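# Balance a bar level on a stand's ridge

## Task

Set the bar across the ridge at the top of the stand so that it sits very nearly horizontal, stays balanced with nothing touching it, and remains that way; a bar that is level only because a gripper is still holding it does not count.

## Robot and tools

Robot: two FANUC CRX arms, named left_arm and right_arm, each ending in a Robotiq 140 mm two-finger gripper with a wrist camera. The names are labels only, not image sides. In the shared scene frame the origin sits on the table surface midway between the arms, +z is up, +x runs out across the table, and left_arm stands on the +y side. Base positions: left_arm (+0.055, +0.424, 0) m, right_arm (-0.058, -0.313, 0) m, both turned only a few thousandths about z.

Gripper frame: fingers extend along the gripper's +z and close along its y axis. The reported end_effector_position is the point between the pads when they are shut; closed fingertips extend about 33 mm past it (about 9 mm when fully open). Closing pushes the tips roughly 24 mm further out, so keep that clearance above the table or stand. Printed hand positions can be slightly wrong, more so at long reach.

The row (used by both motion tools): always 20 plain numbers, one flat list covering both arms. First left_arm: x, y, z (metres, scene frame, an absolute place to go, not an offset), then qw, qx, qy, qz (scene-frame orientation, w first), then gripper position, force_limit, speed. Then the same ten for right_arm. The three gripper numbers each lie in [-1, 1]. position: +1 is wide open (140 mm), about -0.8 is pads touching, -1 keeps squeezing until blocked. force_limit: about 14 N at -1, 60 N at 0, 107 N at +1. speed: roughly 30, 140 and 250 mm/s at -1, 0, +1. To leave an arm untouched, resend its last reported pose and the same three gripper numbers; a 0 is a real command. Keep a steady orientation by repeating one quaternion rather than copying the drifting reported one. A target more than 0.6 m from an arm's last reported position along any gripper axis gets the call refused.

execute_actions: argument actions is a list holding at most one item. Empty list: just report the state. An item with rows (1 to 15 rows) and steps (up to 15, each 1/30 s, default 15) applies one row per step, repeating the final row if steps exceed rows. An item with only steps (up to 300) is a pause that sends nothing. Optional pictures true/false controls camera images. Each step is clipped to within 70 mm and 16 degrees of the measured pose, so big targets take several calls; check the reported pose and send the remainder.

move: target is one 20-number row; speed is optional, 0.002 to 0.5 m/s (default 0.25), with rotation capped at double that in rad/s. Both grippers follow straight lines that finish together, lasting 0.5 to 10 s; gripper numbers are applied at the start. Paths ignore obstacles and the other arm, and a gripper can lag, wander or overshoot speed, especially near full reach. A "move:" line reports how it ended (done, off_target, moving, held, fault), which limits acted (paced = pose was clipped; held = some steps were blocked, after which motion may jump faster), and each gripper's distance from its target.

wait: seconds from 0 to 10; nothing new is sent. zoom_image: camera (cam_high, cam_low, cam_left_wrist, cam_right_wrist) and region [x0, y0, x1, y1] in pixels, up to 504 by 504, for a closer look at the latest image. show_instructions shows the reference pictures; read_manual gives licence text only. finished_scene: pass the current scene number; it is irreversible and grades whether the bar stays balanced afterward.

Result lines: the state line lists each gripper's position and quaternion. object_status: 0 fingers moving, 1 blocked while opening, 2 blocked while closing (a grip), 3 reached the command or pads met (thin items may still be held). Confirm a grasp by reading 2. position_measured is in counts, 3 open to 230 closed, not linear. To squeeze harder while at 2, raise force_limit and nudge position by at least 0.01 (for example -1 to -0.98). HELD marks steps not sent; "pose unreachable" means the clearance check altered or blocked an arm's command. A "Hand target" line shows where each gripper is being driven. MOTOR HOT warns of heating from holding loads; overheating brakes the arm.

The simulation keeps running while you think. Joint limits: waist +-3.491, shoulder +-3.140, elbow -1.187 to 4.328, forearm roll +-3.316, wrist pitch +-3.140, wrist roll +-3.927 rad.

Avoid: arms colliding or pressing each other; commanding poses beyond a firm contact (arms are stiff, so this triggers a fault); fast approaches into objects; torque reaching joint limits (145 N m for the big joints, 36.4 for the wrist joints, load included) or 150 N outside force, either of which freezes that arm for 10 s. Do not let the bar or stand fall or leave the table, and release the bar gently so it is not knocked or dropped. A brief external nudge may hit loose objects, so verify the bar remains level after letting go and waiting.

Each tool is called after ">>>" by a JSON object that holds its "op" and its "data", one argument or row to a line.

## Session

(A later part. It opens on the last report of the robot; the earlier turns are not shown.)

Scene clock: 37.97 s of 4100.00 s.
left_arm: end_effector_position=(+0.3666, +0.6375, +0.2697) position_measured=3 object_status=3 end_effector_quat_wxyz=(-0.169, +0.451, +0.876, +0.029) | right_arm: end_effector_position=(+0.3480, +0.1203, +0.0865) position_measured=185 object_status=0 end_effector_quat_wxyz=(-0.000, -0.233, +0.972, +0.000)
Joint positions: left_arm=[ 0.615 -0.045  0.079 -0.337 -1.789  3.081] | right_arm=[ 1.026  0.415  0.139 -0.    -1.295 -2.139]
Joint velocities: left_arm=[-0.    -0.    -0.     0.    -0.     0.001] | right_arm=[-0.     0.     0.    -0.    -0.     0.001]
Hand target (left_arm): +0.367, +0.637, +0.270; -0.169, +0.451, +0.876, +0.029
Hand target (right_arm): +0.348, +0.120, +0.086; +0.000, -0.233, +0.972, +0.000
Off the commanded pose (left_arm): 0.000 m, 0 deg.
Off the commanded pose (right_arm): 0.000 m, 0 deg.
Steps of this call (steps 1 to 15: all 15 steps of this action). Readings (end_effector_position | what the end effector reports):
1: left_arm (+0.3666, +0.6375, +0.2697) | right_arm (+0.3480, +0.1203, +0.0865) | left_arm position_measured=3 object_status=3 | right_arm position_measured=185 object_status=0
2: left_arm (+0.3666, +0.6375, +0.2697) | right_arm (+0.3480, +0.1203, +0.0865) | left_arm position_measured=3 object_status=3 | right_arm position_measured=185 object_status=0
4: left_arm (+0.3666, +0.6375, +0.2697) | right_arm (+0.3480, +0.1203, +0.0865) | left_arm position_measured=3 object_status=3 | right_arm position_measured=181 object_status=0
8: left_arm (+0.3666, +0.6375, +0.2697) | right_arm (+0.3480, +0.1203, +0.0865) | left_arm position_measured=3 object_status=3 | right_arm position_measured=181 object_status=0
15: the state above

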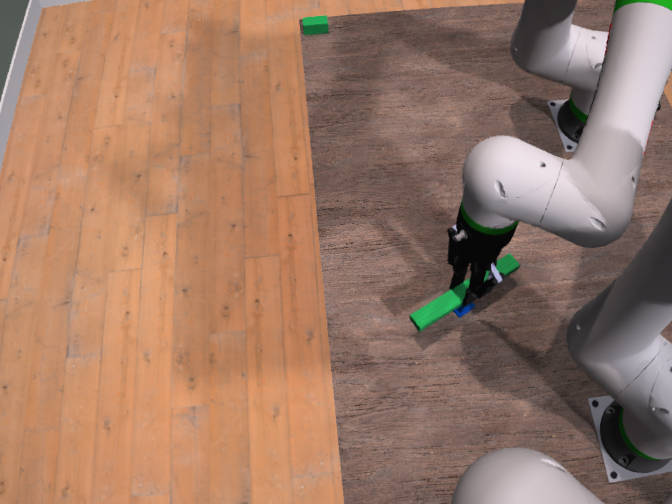

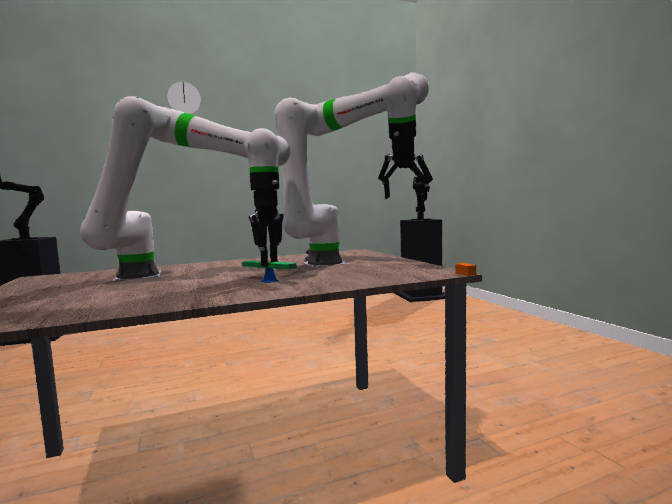

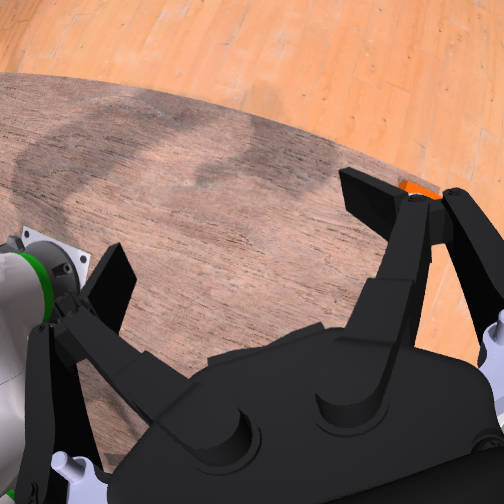

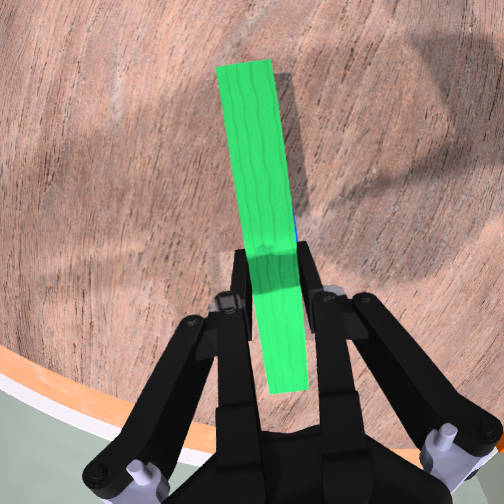

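>>> {"op": "execute_actions", "data": {
  "actions": []
}}

>>> {"op": "move", "data": {
  "target": [0.3666,0.6375,0.2697,-0.169,0.451,0.876,0.029,1,0,0,0.348,0.1203,0.091,0,-0.233,0.972,0,-1,0,-1],
  "speed": 0.02
}}

>>> {"op": "move", "data": {
  "target": [0.3666,0.6375,0.2697,-0.169,0.451,0.876,0.029,1,0,0,0.3525,0.1226,0.091,-0.019,-0.233,0.972,-0.005,-1,0,-1],
  "speed": 0.03
}}

>>> {"op": "move", "data": {
  "target": [0.3666,0.6375,0.2697,-0.169,0.451,0.876,0.029,1,0,0,0.3525,0.1226,0.0867,-0.019,-0.233,0.972,-0.005,-1,0,-1],
  "speed": 0.005
}}

>>> {"op": "zoom_image", "data": {
  "camera": "cam_low",
  "region": [230,235,310,295]
}}

>>> {"op": "execute_actions", "data": {
  "actions": [
    {"rows":[[0.3666,0.6375,0.2697,-0.169,0.451,0.876,0.029,1,0,0,0.3525,0.1226,0.0867,-0.019,-0.233,0.972,-0.005,-0.4,0,-1],[0.3666,0.6375,0.2697,-0.169,0.451,0.876,0.029,1,0,0,0.3525,0.1226,0.0867,-0.019,-0.233,0.972,-0.005,-0.4,0,-1],[0.3666,0.6375,0.2697,-0.169,0.451,0.876,0.029,1,0,0,0.3525,0.1226,0.0867,-0.019,-0.233,0.972,-0.005,-0.4,0,-1],[0.3666,0.6375,0.2697,-0.169,0.451,0.876,0.029,1,0,0,0.3525,0.1226,0.0867,-0.019,-0.233,0.972,-0.005,-0.4,0,-1],[0.3666,0.6375,0.2697,-0.169,0.451,0.876,0.029,1,0,0,0.3525,0.1226,0.0867,-0.019,-0.233,0.972,-0.005,-0.4,0,-1],[0.3666,0.6375,0.2697,-0.169,0.451,0.876,0.029,1,0,0,0.3525,0.1226,0.0867,-0.019,-0.233,0.972,-0.005,-1,0,-1]],"steps":15}
  ]
}}

>>> {"op": "zoom_image", "data": {
  "camera": "cam_low",
  "region": [230,235,310,295]
}}

Scene clock: 49.10 s of 4100.00 s.
left_arm: end_effector_position=(+0.3666, +0.6375, +0.2697) position_measured=3 object_status=3 end_effector_quat_wxyz=(-0.169, +0.451, +0.876, +0.029) | right_arm: end_effector_position=(+0.3480, +0.1203, +0.0865) position_measured=185 object_status=2 end_effector_quat_wxyz=(+0.000, -0.233, +0.972, +0.000)
Joint positions: left_arm=[ 0.615 -0.045  0.079 -0.337 -1.789  3.081] | right_arm=[ 1.026  0.415  0.139  0.    -1.295 -2.139]
Joint velocities: left_arm=[-0.     0.001 -0.     0.001  0.     0.002] | right_arm=[ 0.    -0.    -0.    -0.     0.001  0.001]
Hand target (left_arm): +0.367, +0.637, +0.270; -0.169, +0.451, +0.876, +0.029
Hand target (right_arm): +0.348, +0.120, +0.086; +0.000, -0.233, +0.972, +0.000
Off the commanded pose (left_arm): 0.000 m, 0 deg.
Off the commanded pose (right_arm): 0.000 m, 0 deg.
Steps of this call (steps 1 to 90: nothing new was sent; then 8.13 s passed at rest). Readings (end_effector_position | what the end effector reports):
1: left_arm (+0.3666, +0.6375, +0.2697) | right_arm (+0.3480, +0.1203, +0.0865) | left_arm position_measured=3 object_status=3 | right_arm position_measured=185 object_status=0
2: left_arm (+0.3666, +0.6375, +0.2697) | right_arm (+0.3480, +0.1203, +0.0865) | left_arm position_measured=3 object_status=3 | right_arm position_measured=185 object_status=0
4: left_arm (+0.3666, +0.6375, +0.2697) | right_arm (+0.3480, +0.1203, +0.0865) | left_arm position_measured=3 object_status=3 | right_arm position_measured=185 object_status=2
8: left_arm (+0.3666, +0.6375, +0.2697) | right_arm (+0.3480, +0.1203, +0.0865) | left_arm position_measured=3 object_status=3 | right_arm position_measured=185 object_status=2
90: the state above

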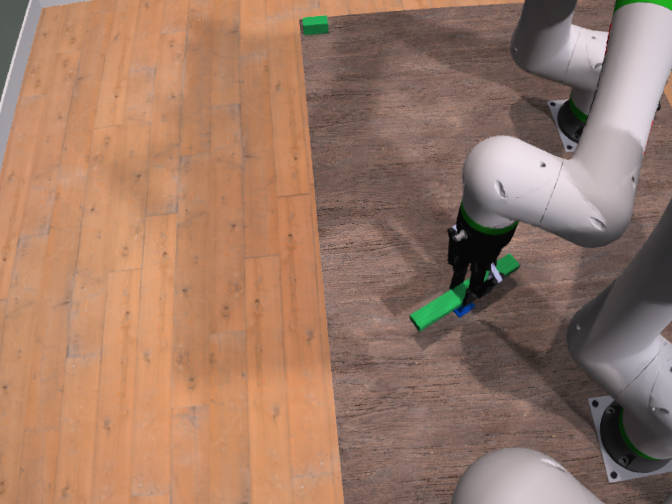

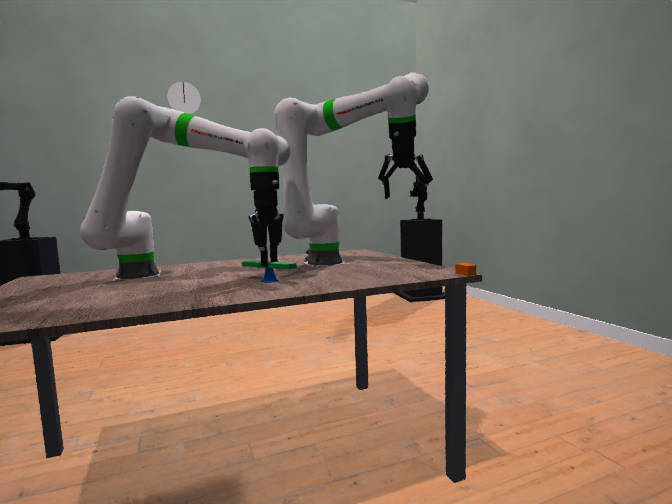

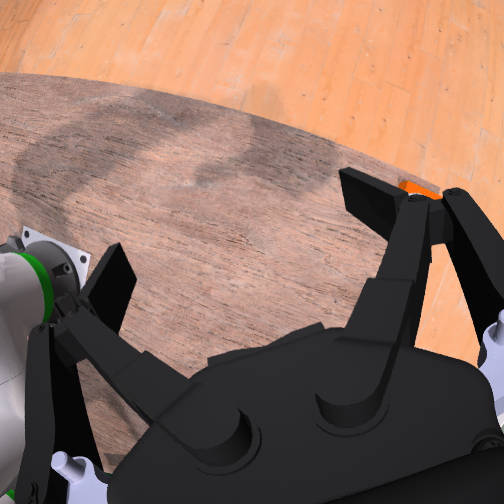

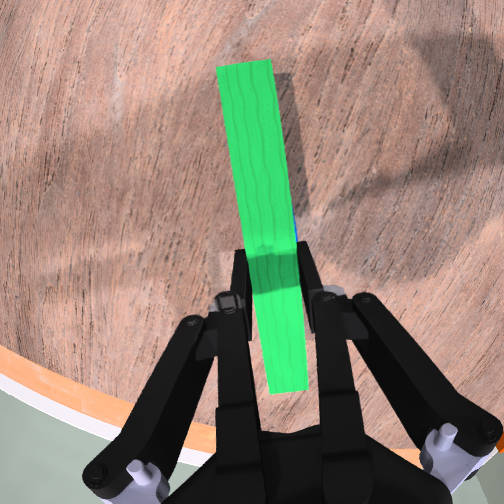

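Scene clock: 49.80 s of 4100.00 s.
left_arm: end_effector_position=(+0.3666, +0.6375, +0.2697) position_measured=3 object_status=3 end_effector_quat_wxyz=(-0.169, +0.451, +0.876, +0.029) | right_arm: end_effector_position=(+0.3480, +0.1203, +0.0910) position_measured=185 object_status=2 end_effector_quat_wxyz=(-0.000, -0.233, +0.972, -0.000)
Joint positions: left_arm=[ 0.615 -0.045  0.079 -0.337 -1.789  3.081] | right_arm=[ 1.026  0.412  0.145  0.    -1.304 -2.139]
Joint velocities: left_arm=[-0.  0. -0. -0. -0.  0.] | right_arm=[-0.001 -0.001  0.001 -0.    -0.002  0.001]
Hand target (left_arm): +0.367, +0.637, +0.270; -0.169, +0.451, +0.876, +0.029
Hand target (right_arm): +0.348, +0.120, +0.091; -0.000, -0.233, +0.972, +0.000
Off the commanded pose (left_arm): 0.000 m, 0 deg.
Off the commanded pose (right_arm): 0.000 m, 0 deg.
move: done

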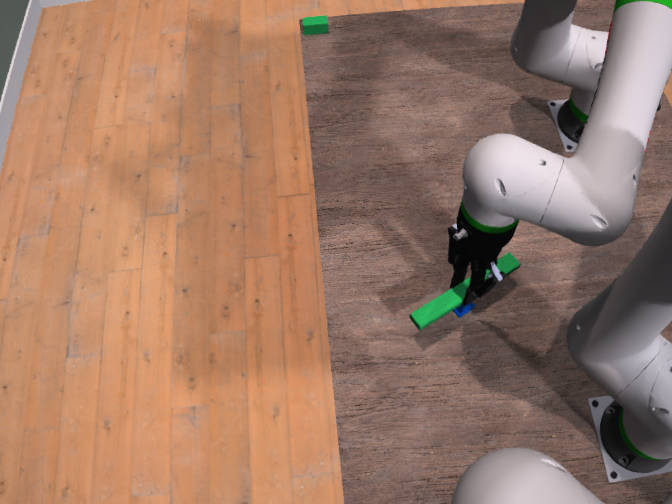

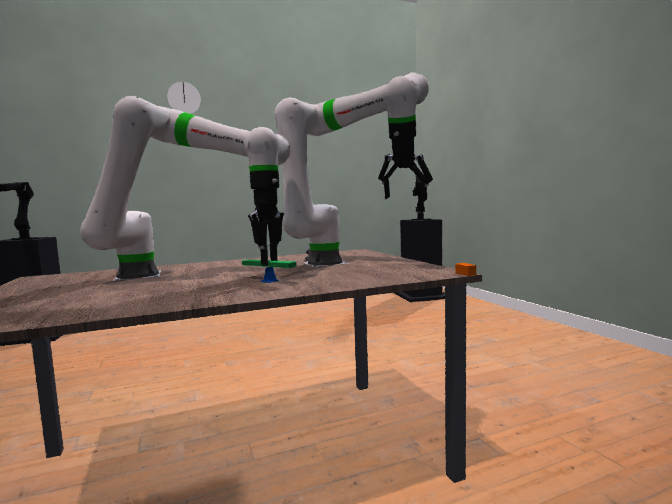

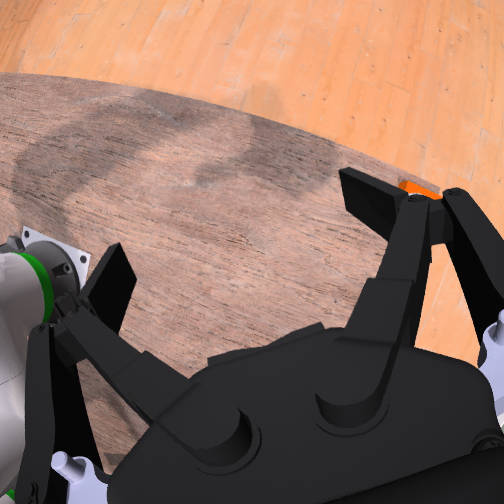

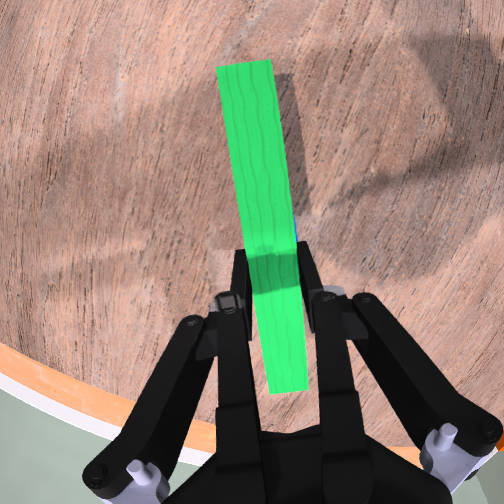

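Scene clock: 50.70 s of 4100.00 s.
left_arm: end_effector_position=(+0.3666, +0.6375, +0.2697) position_measured=3 object_status=3 end_effector_quat_wxyz=(-0.169, +0.451, +0.876, +0.029) | right_arm: end_effector_position=(+0.3524, +0.1226, +0.0911) position_measured=185 object_status=2 end_effector_quat_wxyz=(-0.019, -0.233, +0.972, -0.005)
Joint positions: left_arm=[ 0.615 -0.045  0.079 -0.337 -1.789  3.081] | right_arm=[ 1.009  0.456  0.213 -0.02  -1.362 -2.118]
Joint velocities: left_arm=[ 0.     0.001  0.     0.    -0.    -0.001] | right_arm=[ 0.     0.004  0.007 -0.002 -0.005  0.003]
Hand target (left_arm): +0.367, +0.637, +0.270; -0.169, +0.451, +0.876, +0.029
Hand target (right_arm): +0.352, +0.123, +0.091; -0.019, -0.233, +0.972, -0.005
Off the commanded pose (left_arm): 0.000 m, 0 deg.
Off the commanded pose (right_arm): 0.000 m, 0 deg.
move: done

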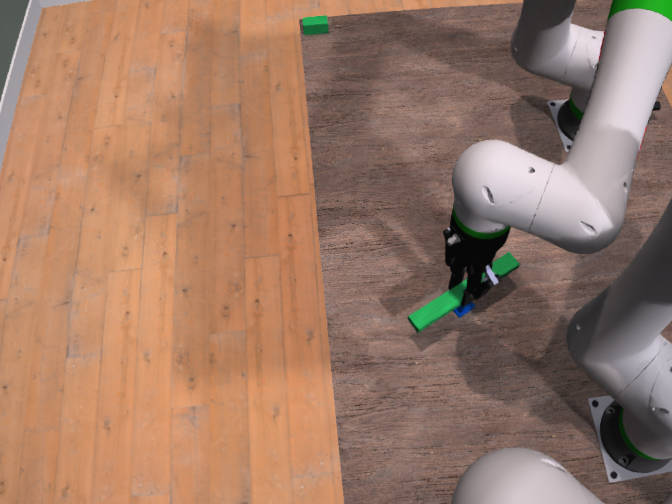

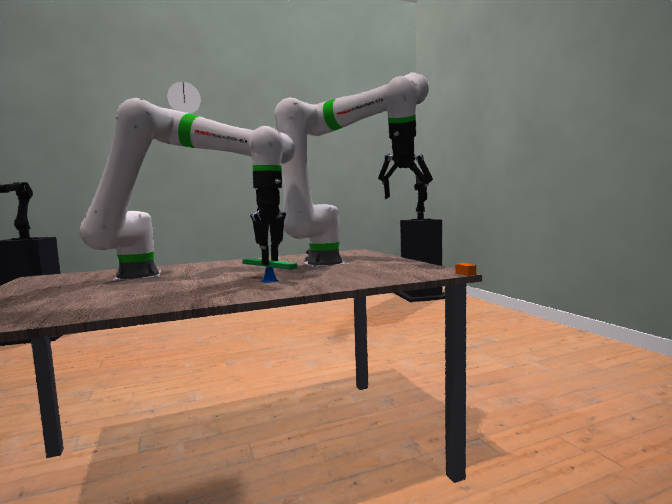

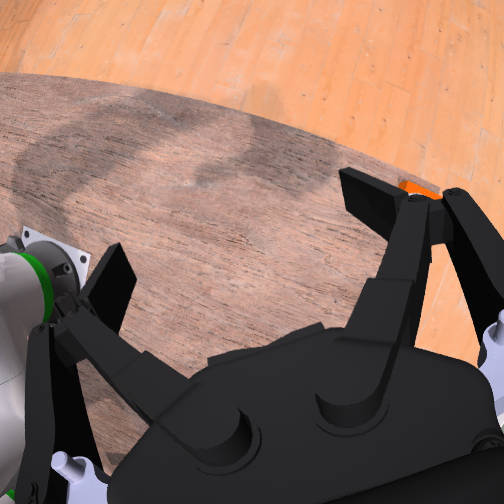

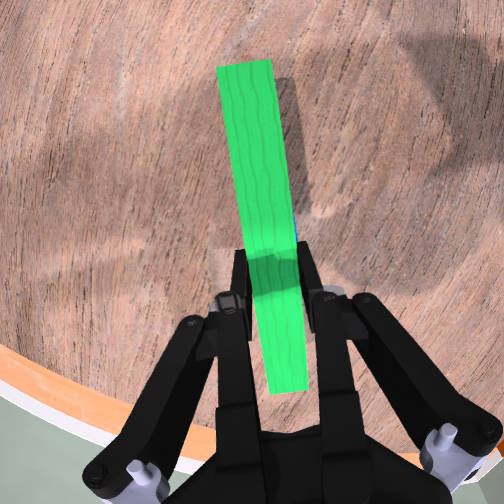

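Scene clock: 51.80 s of 4100.00 s.
left_arm: end_effector_position=(+0.3666, +0.6375, +0.2697) position_measured=3 object_status=3 end_effector_quat_wxyz=(-0.169, +0.451, +0.876, +0.029) | right_arm: end_effector_position=(+0.3525, +0.1226, +0.0867) position_measured=185 object_status=2 end_effector_quat_wxyz=(-0.019, -0.233, +0.972, -0.005)
Joint positions: left_arm=[ 0.615 -0.045  0.079 -0.337 -1.789  3.081] | right_arm=[ 1.009  0.459  0.207 -0.02  -1.353 -2.117]
Joint velocities: left_arm=[-0.     0.001 -0.     0.     0.001  0.001] | right_arm=[-0.    -0.    -0.001  0.     0.001 -0.001]
Hand target (left_arm): +0.367, +0.637, +0.270; -0.169, +0.451, +0.876, +0.029
Hand target (right_arm): +0.352, +0.123, +0.087; -0.019, -0.233, +0.972, -0.005
Off the commanded pose (left_arm): 0.000 m, 0 deg.
Off the commanded pose (right_arm): 0.000 m, 0 deg.
move: done

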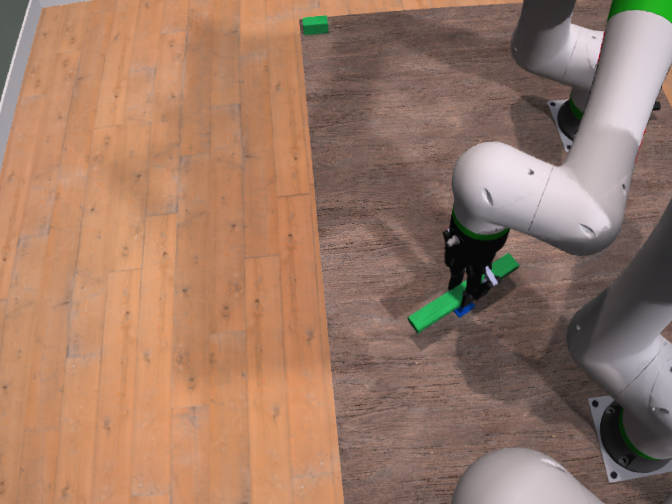

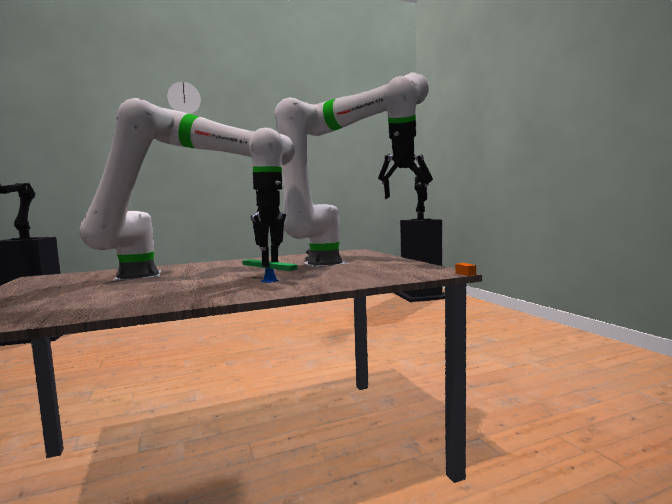

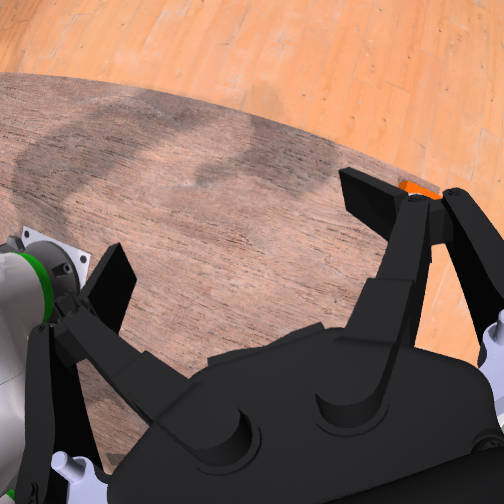

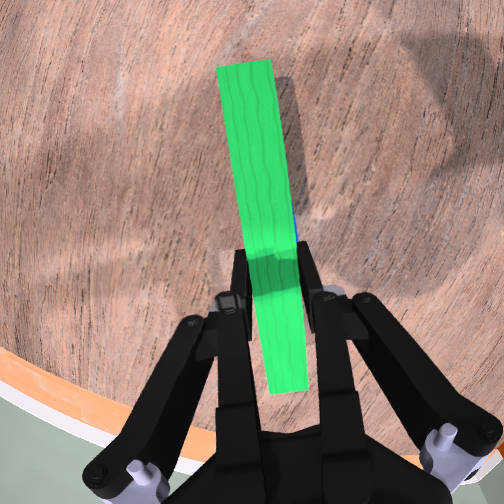

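Region (230, 235, 310, 295) of cam_low's 672x504 image, scaled by 6.300, with more detail than that image has; it fills the top 378 rows of this view, and the rest is white.

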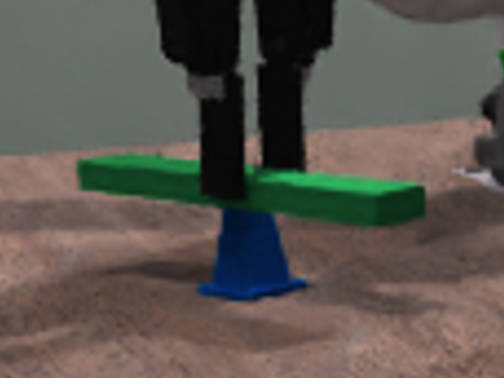

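Scene clock: 52.30 s of 4100.00 s.
left_arm: end_effector_position=(+0.3666, +0.6375, +0.2697) position_measured=3 object_status=3 end_effector_quat_wxyz=(-0.169, +0.451, +0.876, +0.029) | right_arm: end_effector_position=(+0.3525, +0.1226, +0.0867) position_measured=185 object_status=0 end_effector_quat_wxyz=(-0.019, -0.233, +0.972, -0.005)
Joint positions: left_arm=[ 0.615 -0.045  0.079 -0.337 -1.789  3.081] | right_arm=[ 1.009  0.459  0.207 -0.02  -1.353 -2.117]
Joint velocities: left_arm=[ 0.     0.     0.     0.001 -0.001  0.001] | right_arm=[ 0.    -0.001  0.     0.     0.     0.001]
Hand target (left_arm): +0.367, +0.637, +0.270; -0.169, +0.451, +0.876, +0.029
Hand target (right_arm): +0.352, +0.123, +0.087; -0.019, -0.233, +0.972, -0.005
Off the commanded pose (left_arm): 0.000 m, 0 deg.
Off the commanded pose (right_arm): 0.000 m, 0 deg.
Steps of this call (steps 1 to 15: all 15 steps of this action). Readings (end_effector_position | what the end effector reports):
1: left_arm (+0.3666, +0.6375, +0.2697) | right_arm (+0.3525, +0.1226, +0.0867) | left_arm position_measured=3 object_status=3 | right_arm position_measured=185 object_status=0
2: left_arm (+0.3666, +0.6375, +0.2697) | right_arm (+0.3525, +0.1226, +0.0867) | left_arm position_measured=3 object_status=3 | right_arm position_measured=185 object_status=0
4: left_arm (+0.3666, +0.6375, +0.2697) | right_arm (+0.3525, +0.1226, +0.0867) | left_arm position_measured=3 object_status=3 | right_arm position_measured=181 object_status=0
8: left_arm (+0.3666, +0.6375, +0.2697) | right_arm (+0.3525, +0.1226, +0.0867) | left_arm position_measured=3 object_status=3 | right_arm position_measured=181 object_status=0
15: the state above

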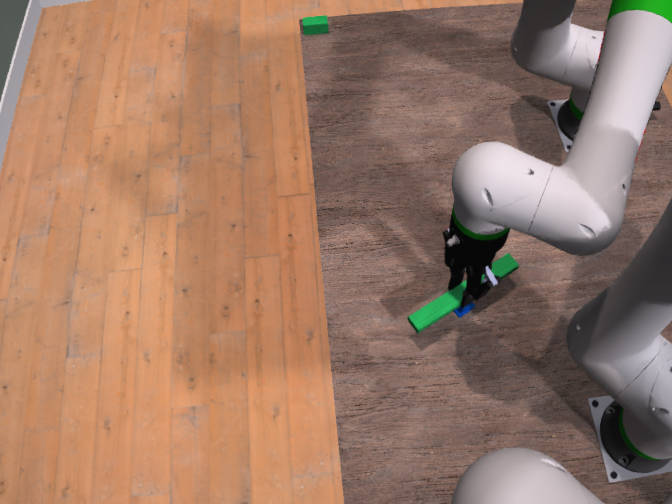

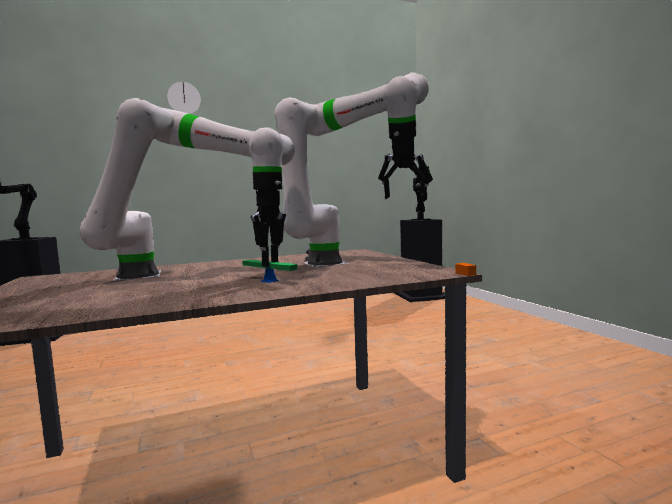

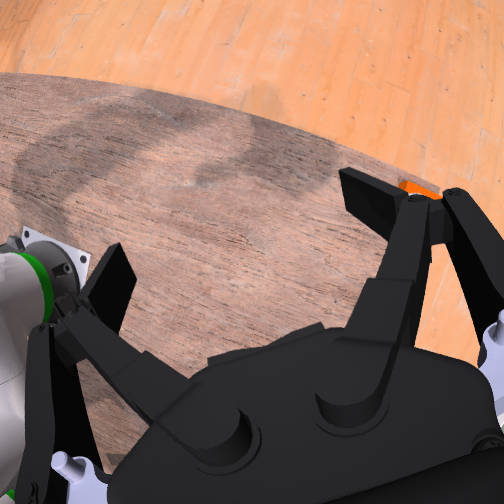

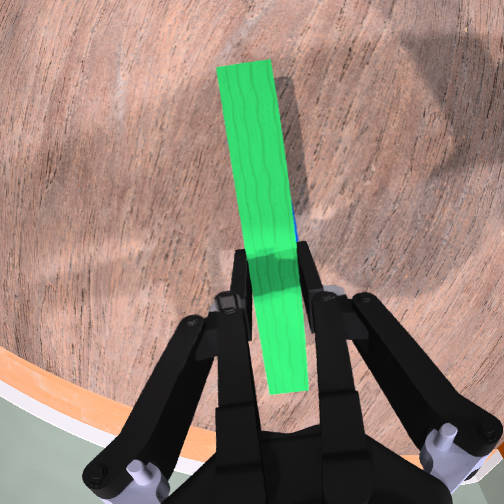

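Region (230, 235, 310, 295) of cam_low's 672x504 image, scaled by 6.300, with more detail than that image has; it fills the top 378 rows of this view, and the rest is white.

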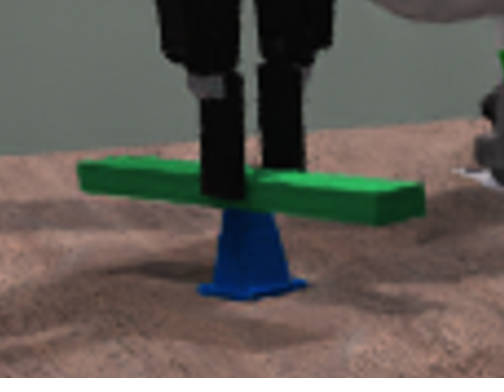

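Nearly unchanged; pulse again.

>>> {"op": "execute_actions", "data": {
  "actions": [
    {"rows":[[0.3666,0.6375,0.2697,-0.169,0.451,0.876,0.029,1,0,0,0.3525,0.1226,0.0867,-0.019,-0.233,0.972,-0.005,-0.4,0,-1],[0.3666,0.6375,0.2697,-0.169,0.451,0.876,0.029,1,0,0,0.3525,0.1226,0.0867,-0.019,-0.233,0.972,-0.005,-0.4,0,-1],[0.3666,0.6375,0.2697,-0.169,0.451,0.876,0.029,1,0,0,0.3525,0.1226,0.0867,-0.019,-0.233,0.972,-0.005,-0.4,0,-1],[0.3666,0.6375,0.2697,-0.169,0.451,0.876,0.029,1,0,0,0.3525,0.1226,0.0867,-0.019,-0.233,0.972,-0.005,-0.4,0,-1],[0.3666,0.6375,0.2697,-0.169,0.451,0.876,0.029,1,0,0,0.3525,0.1226,0.0867,-0.019,-0.233,0.972,-0.005,-0.4,0,-1],[0.3666,0.6375,0.2697,-0.169,0.451,0.876,0.029,1,0,0,0.3525,0.1226,0.0867,-0.019,-0.233,0.972,-0.005,-0.4,0,-1],[0.3666,0.6375,0.2697,-0.169,0.451,0.876,0.029,1,0,0,0.3525,0.1226,0.0867,-0.019,-0.233,0.972,-0.005,-1,0,-1]],"steps":15}
  ]
}}

>>> {"op": "zoom_image", "data": {
  "camera": "cam_low",
  "region": [230,235,310,295]
}}

Scene clock: 58.67 s of 4100.00 s.
left_arm: end_effector_position=(+0.3666, +0.6375, +0.2697) position_measured=3 object_status=3 end_effector_quat_wxyz=(-0.169, +0.451, +0.876, +0.029) | right_arm: end_effector_position=(+0.3525, +0.1226, +0.0866) position_measured=185 object_status=0 end_effector_quat_wxyz=(-0.019, -0.233, +0.972, -0.005)
Joint positions: left_arm=[ 0.615 -0.045  0.079 -0.337 -1.789  3.081] | right_arm=[ 1.009  0.459  0.207 -0.02  -1.353 -2.117]
Joint velocities: left_arm=[-0.     0.     0.    -0.    -0.001 -0.002] | right_arm=[-0.001 -0.001 -0.    -0.    -0.     0.002]
Hand target (left_arm): +0.367, +0.637, +0.270; -0.169, +0.451, +0.876, +0.029
Hand target (right_arm): +0.353, +0.123, +0.087; -0.019, -0.233, +0.972, -0.005
Off the commanded pose (left_arm): 0.000 m, 0 deg.
Off the commanded pose (right_arm): 0.000 m, 0 deg.
Steps of this call (steps 1 to 90: nothing new was sent; then 2.87 s passed at rest; steps 91 to 105: all 15 steps of this action). Readings (end_effector_position | what the end effector reports):
91: left_arm (+0.3666, +0.6375, +0.2697) | right_arm (+0.3525, +0.1226, +0.0867) | left_arm position_measured=3 object_status=3 | right_arm position_measured=185 object_status=0
92: left_arm (+0.3666, +0.6375, +0.2697) | right_arm (+0.3525, +0.1226, +0.0867) | left_arm position_measured=3 object_status=3 | right_arm position_measured=185 object_status=0
94: left_arm (+0.3666, +0.6375, +0.2697) | right_arm (+0.3525, +0.1226, +0.0866) | left_arm position_measured=3 object_status=3 | right_arm position_measured=181 object_status=0
98: left_arm (+0.3666, +0.6375, +0.2697) | right_arm (+0.3525, +0.1226, +0.0866) | left_arm position_measured=3 object_status=3 | right_arm position_measured=180 object_status=0
105: the state above

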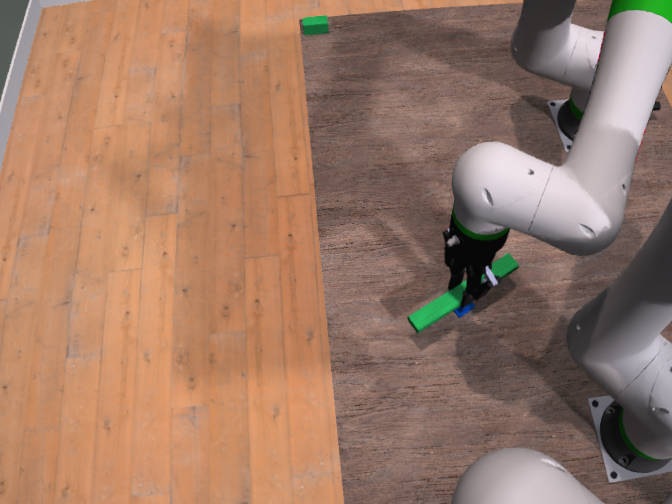

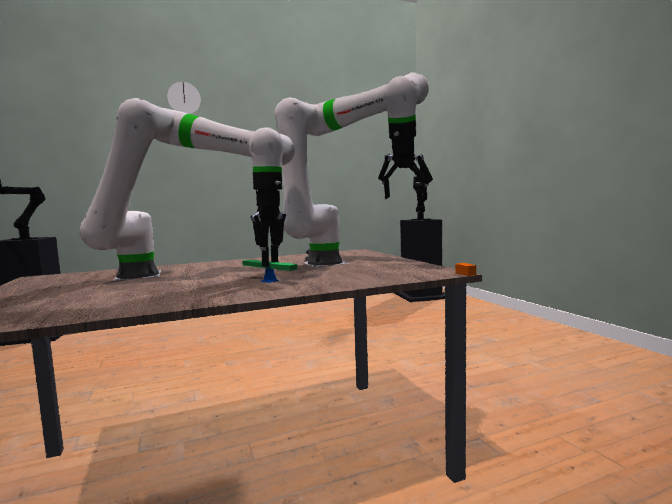

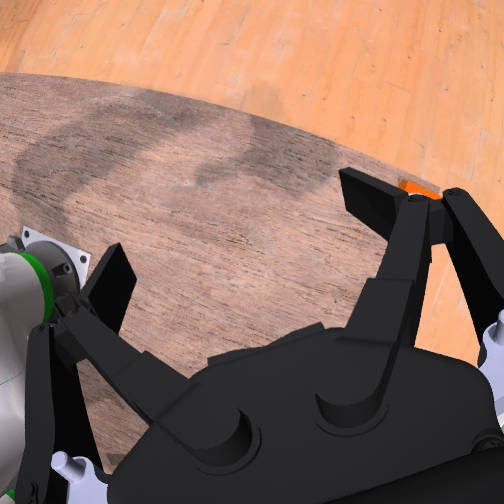

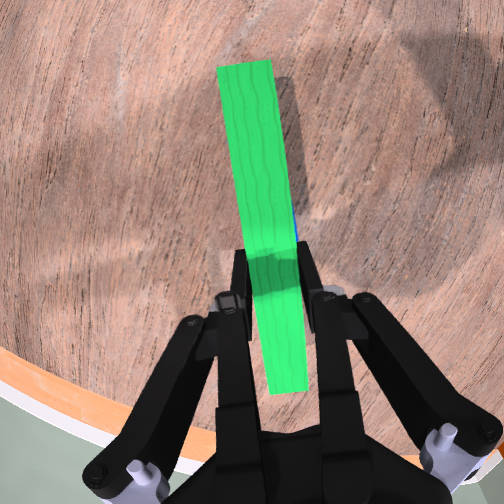

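Region (230, 235, 310, 295) of cam_low's 672x504 image, scaled by 6.300, with more detail than that image has; it fills the top 378 rows of this view, and the rest is white.

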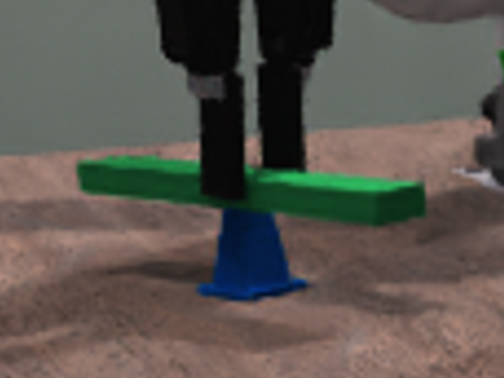

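>>> {"op": "move", "data": {
  "target": [0.3666,0.6375,0.2697,-0.169,0.451,0.876,0.029,1,0,0,0.3525,0.1226,0.0867,-0.019,-0.233,0.972,-0.005,0,0,-1]
}}

>>> {"op": "move", "data": {
  "target": [0.3666,0.6375,0.2697,-0.169,0.451,0.876,0.029,1,0,0,0.3525,0.1226,0.17,-0.019,-0.233,0.972,-0.005,0,0,-1],
  "speed": 0.15
}}

>>> {"op": "zoom_image", "data": {
  "camera": "cam_low",
  "region": [230,235,310,295]
}}

Scene clock: 62.70 s of 4100.00 s.
left_arm: end_effector_position=(+0.3666, +0.6375, +0.2697) position_measured=3 object_status=3 end_effector_quat_wxyz=(-0.169, +0.451, +0.876, +0.029) | right_arm: end_effector_position=(+0.3525, +0.1226, +0.0867) position_measured=129 object_status=3 end_effector_quat_wxyz=(-0.019, -0.233, +0.972, -0.005)
Joint positions: left_arm=[ 0.615 -0.045  0.079 -0.337 -1.789  3.081] | right_arm=[ 1.009  0.459  0.207 -0.02  -1.353 -2.117]
Joint velocities: left_arm=[ 0.    -0.     0.    -0.    -0.001  0.   ] | right_arm=[ 0.001  0.    -0.    -0.    -0.001  0.001]
Hand target (left_arm): +0.367, +0.637, +0.270; -0.169, +0.451, +0.876, +0.029
Hand target (right_arm): +0.353, +0.123, +0.087; -0.019, -0.233, +0.972, -0.005
Off the commanded pose (left_arm): 0.000 m, 0 deg.
Off the commanded pose (right_arm): 0.000 m, 0 deg.
move: done

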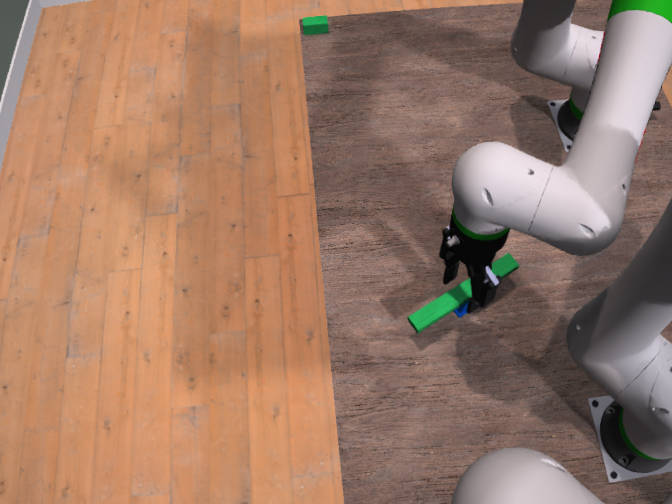

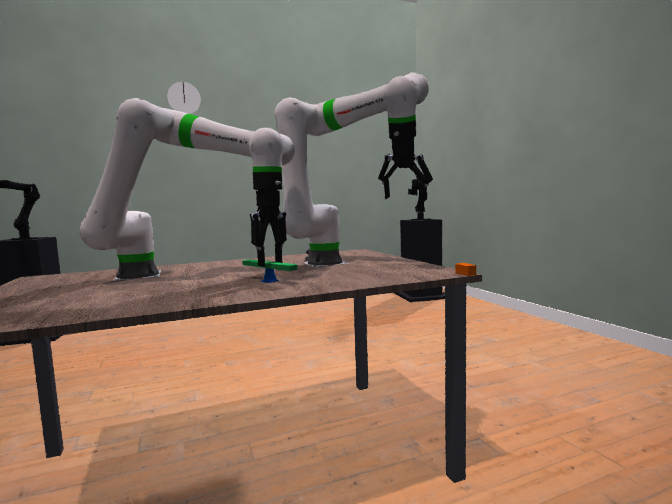

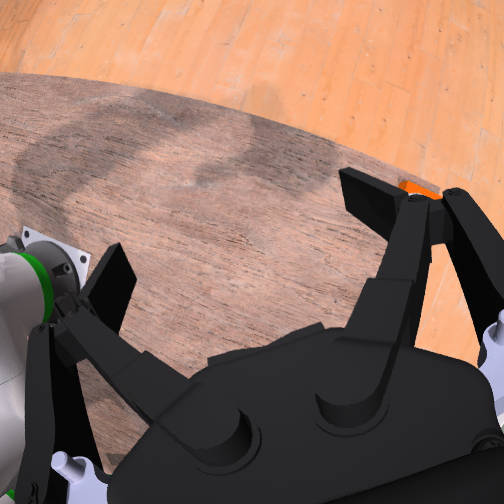

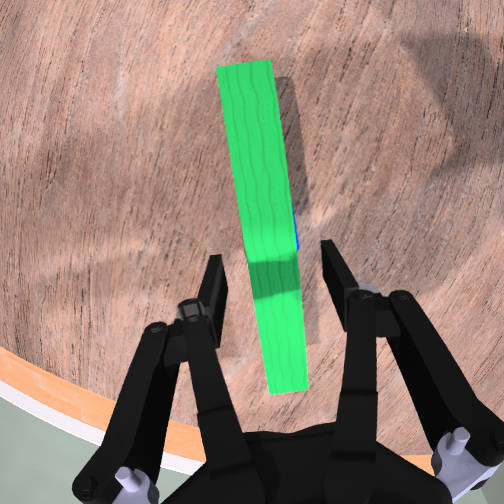

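Scene clock: 63.67 s of 4100.00 s.
left_arm: end_effector_position=(+0.3666, +0.6375, +0.2697) position_measured=3 object_status=3 end_effector_quat_wxyz=(-0.169, +0.451, +0.876, +0.029) | right_arm: end_effector_position=(+0.3526, +0.1229, +0.1702) position_measured=129 object_status=3 end_effector_quat_wxyz=(-0.019, -0.233, +0.972, -0.005)
Joint positions: left_arm=[ 0.615 -0.045  0.079 -0.337 -1.789  3.081] | right_arm=[ 1.009  0.424  0.355 -0.02  -1.535 -2.121]
Joint velocities: left_arm=[-0.    -0.001  0.     0.     0.    -0.   ] | right_arm=[ 0.     0.002  0.003 -0.001 -0.002 -0.001]
Hand target (left_arm): +0.367, +0.637, +0.270; -0.169, +0.451, +0.876, +0.029
Hand target (right_arm): +0.353, +0.123, +0.170; -0.019, -0.233, +0.972, -0.005
Off the commanded pose (left_arm): 0.000 m, 0 deg.
Off the commanded pose (right_arm): 0.000 m, 0 deg.
move: done

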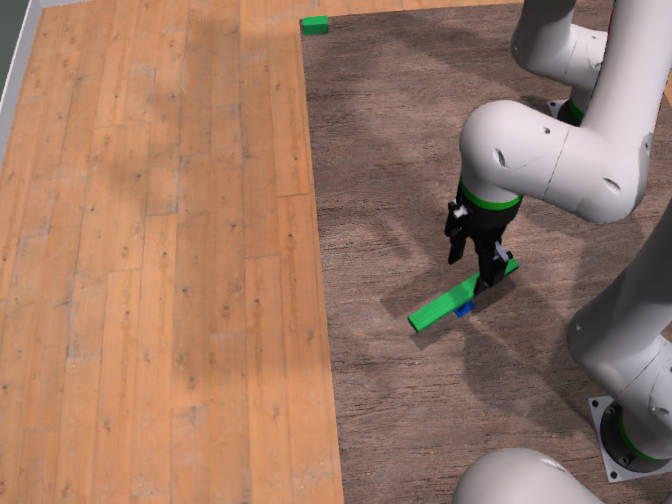

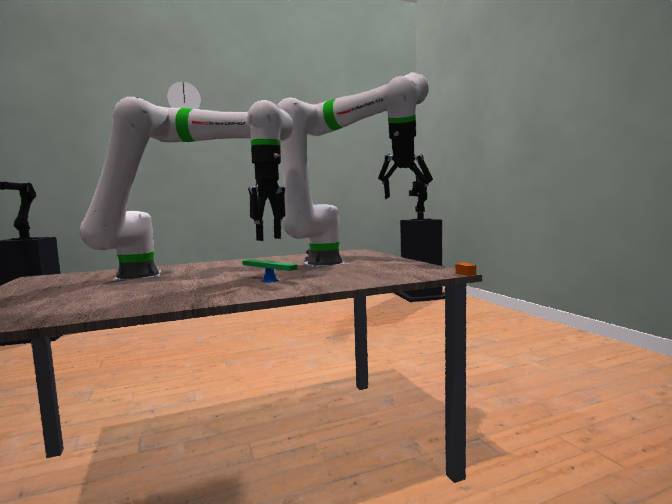

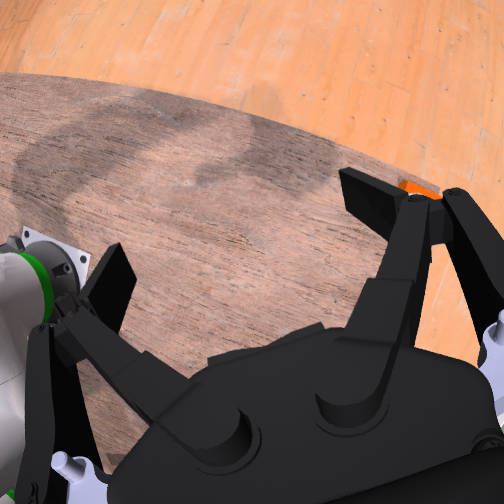

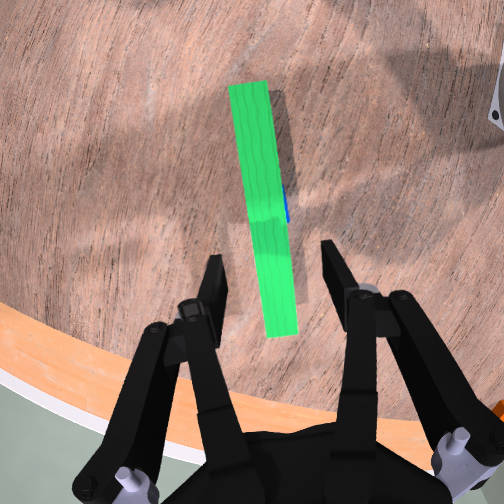

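Region (230, 235, 310, 295) of cam_low's 672x504 image, scaled by 6.300, with more detail than that image has; it fills the top 378 rows of this view, and the rest is white.

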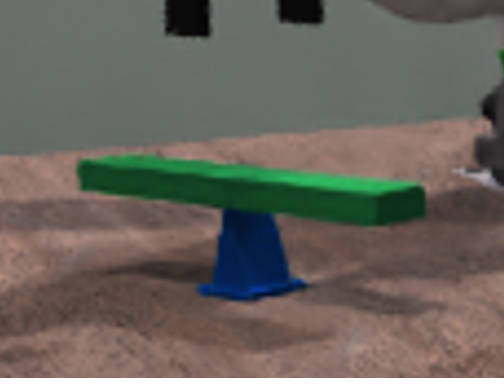

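>>> {"op": "finished_scene", "data": {
  "scene": 2
}}

The scene is finished: the task was done.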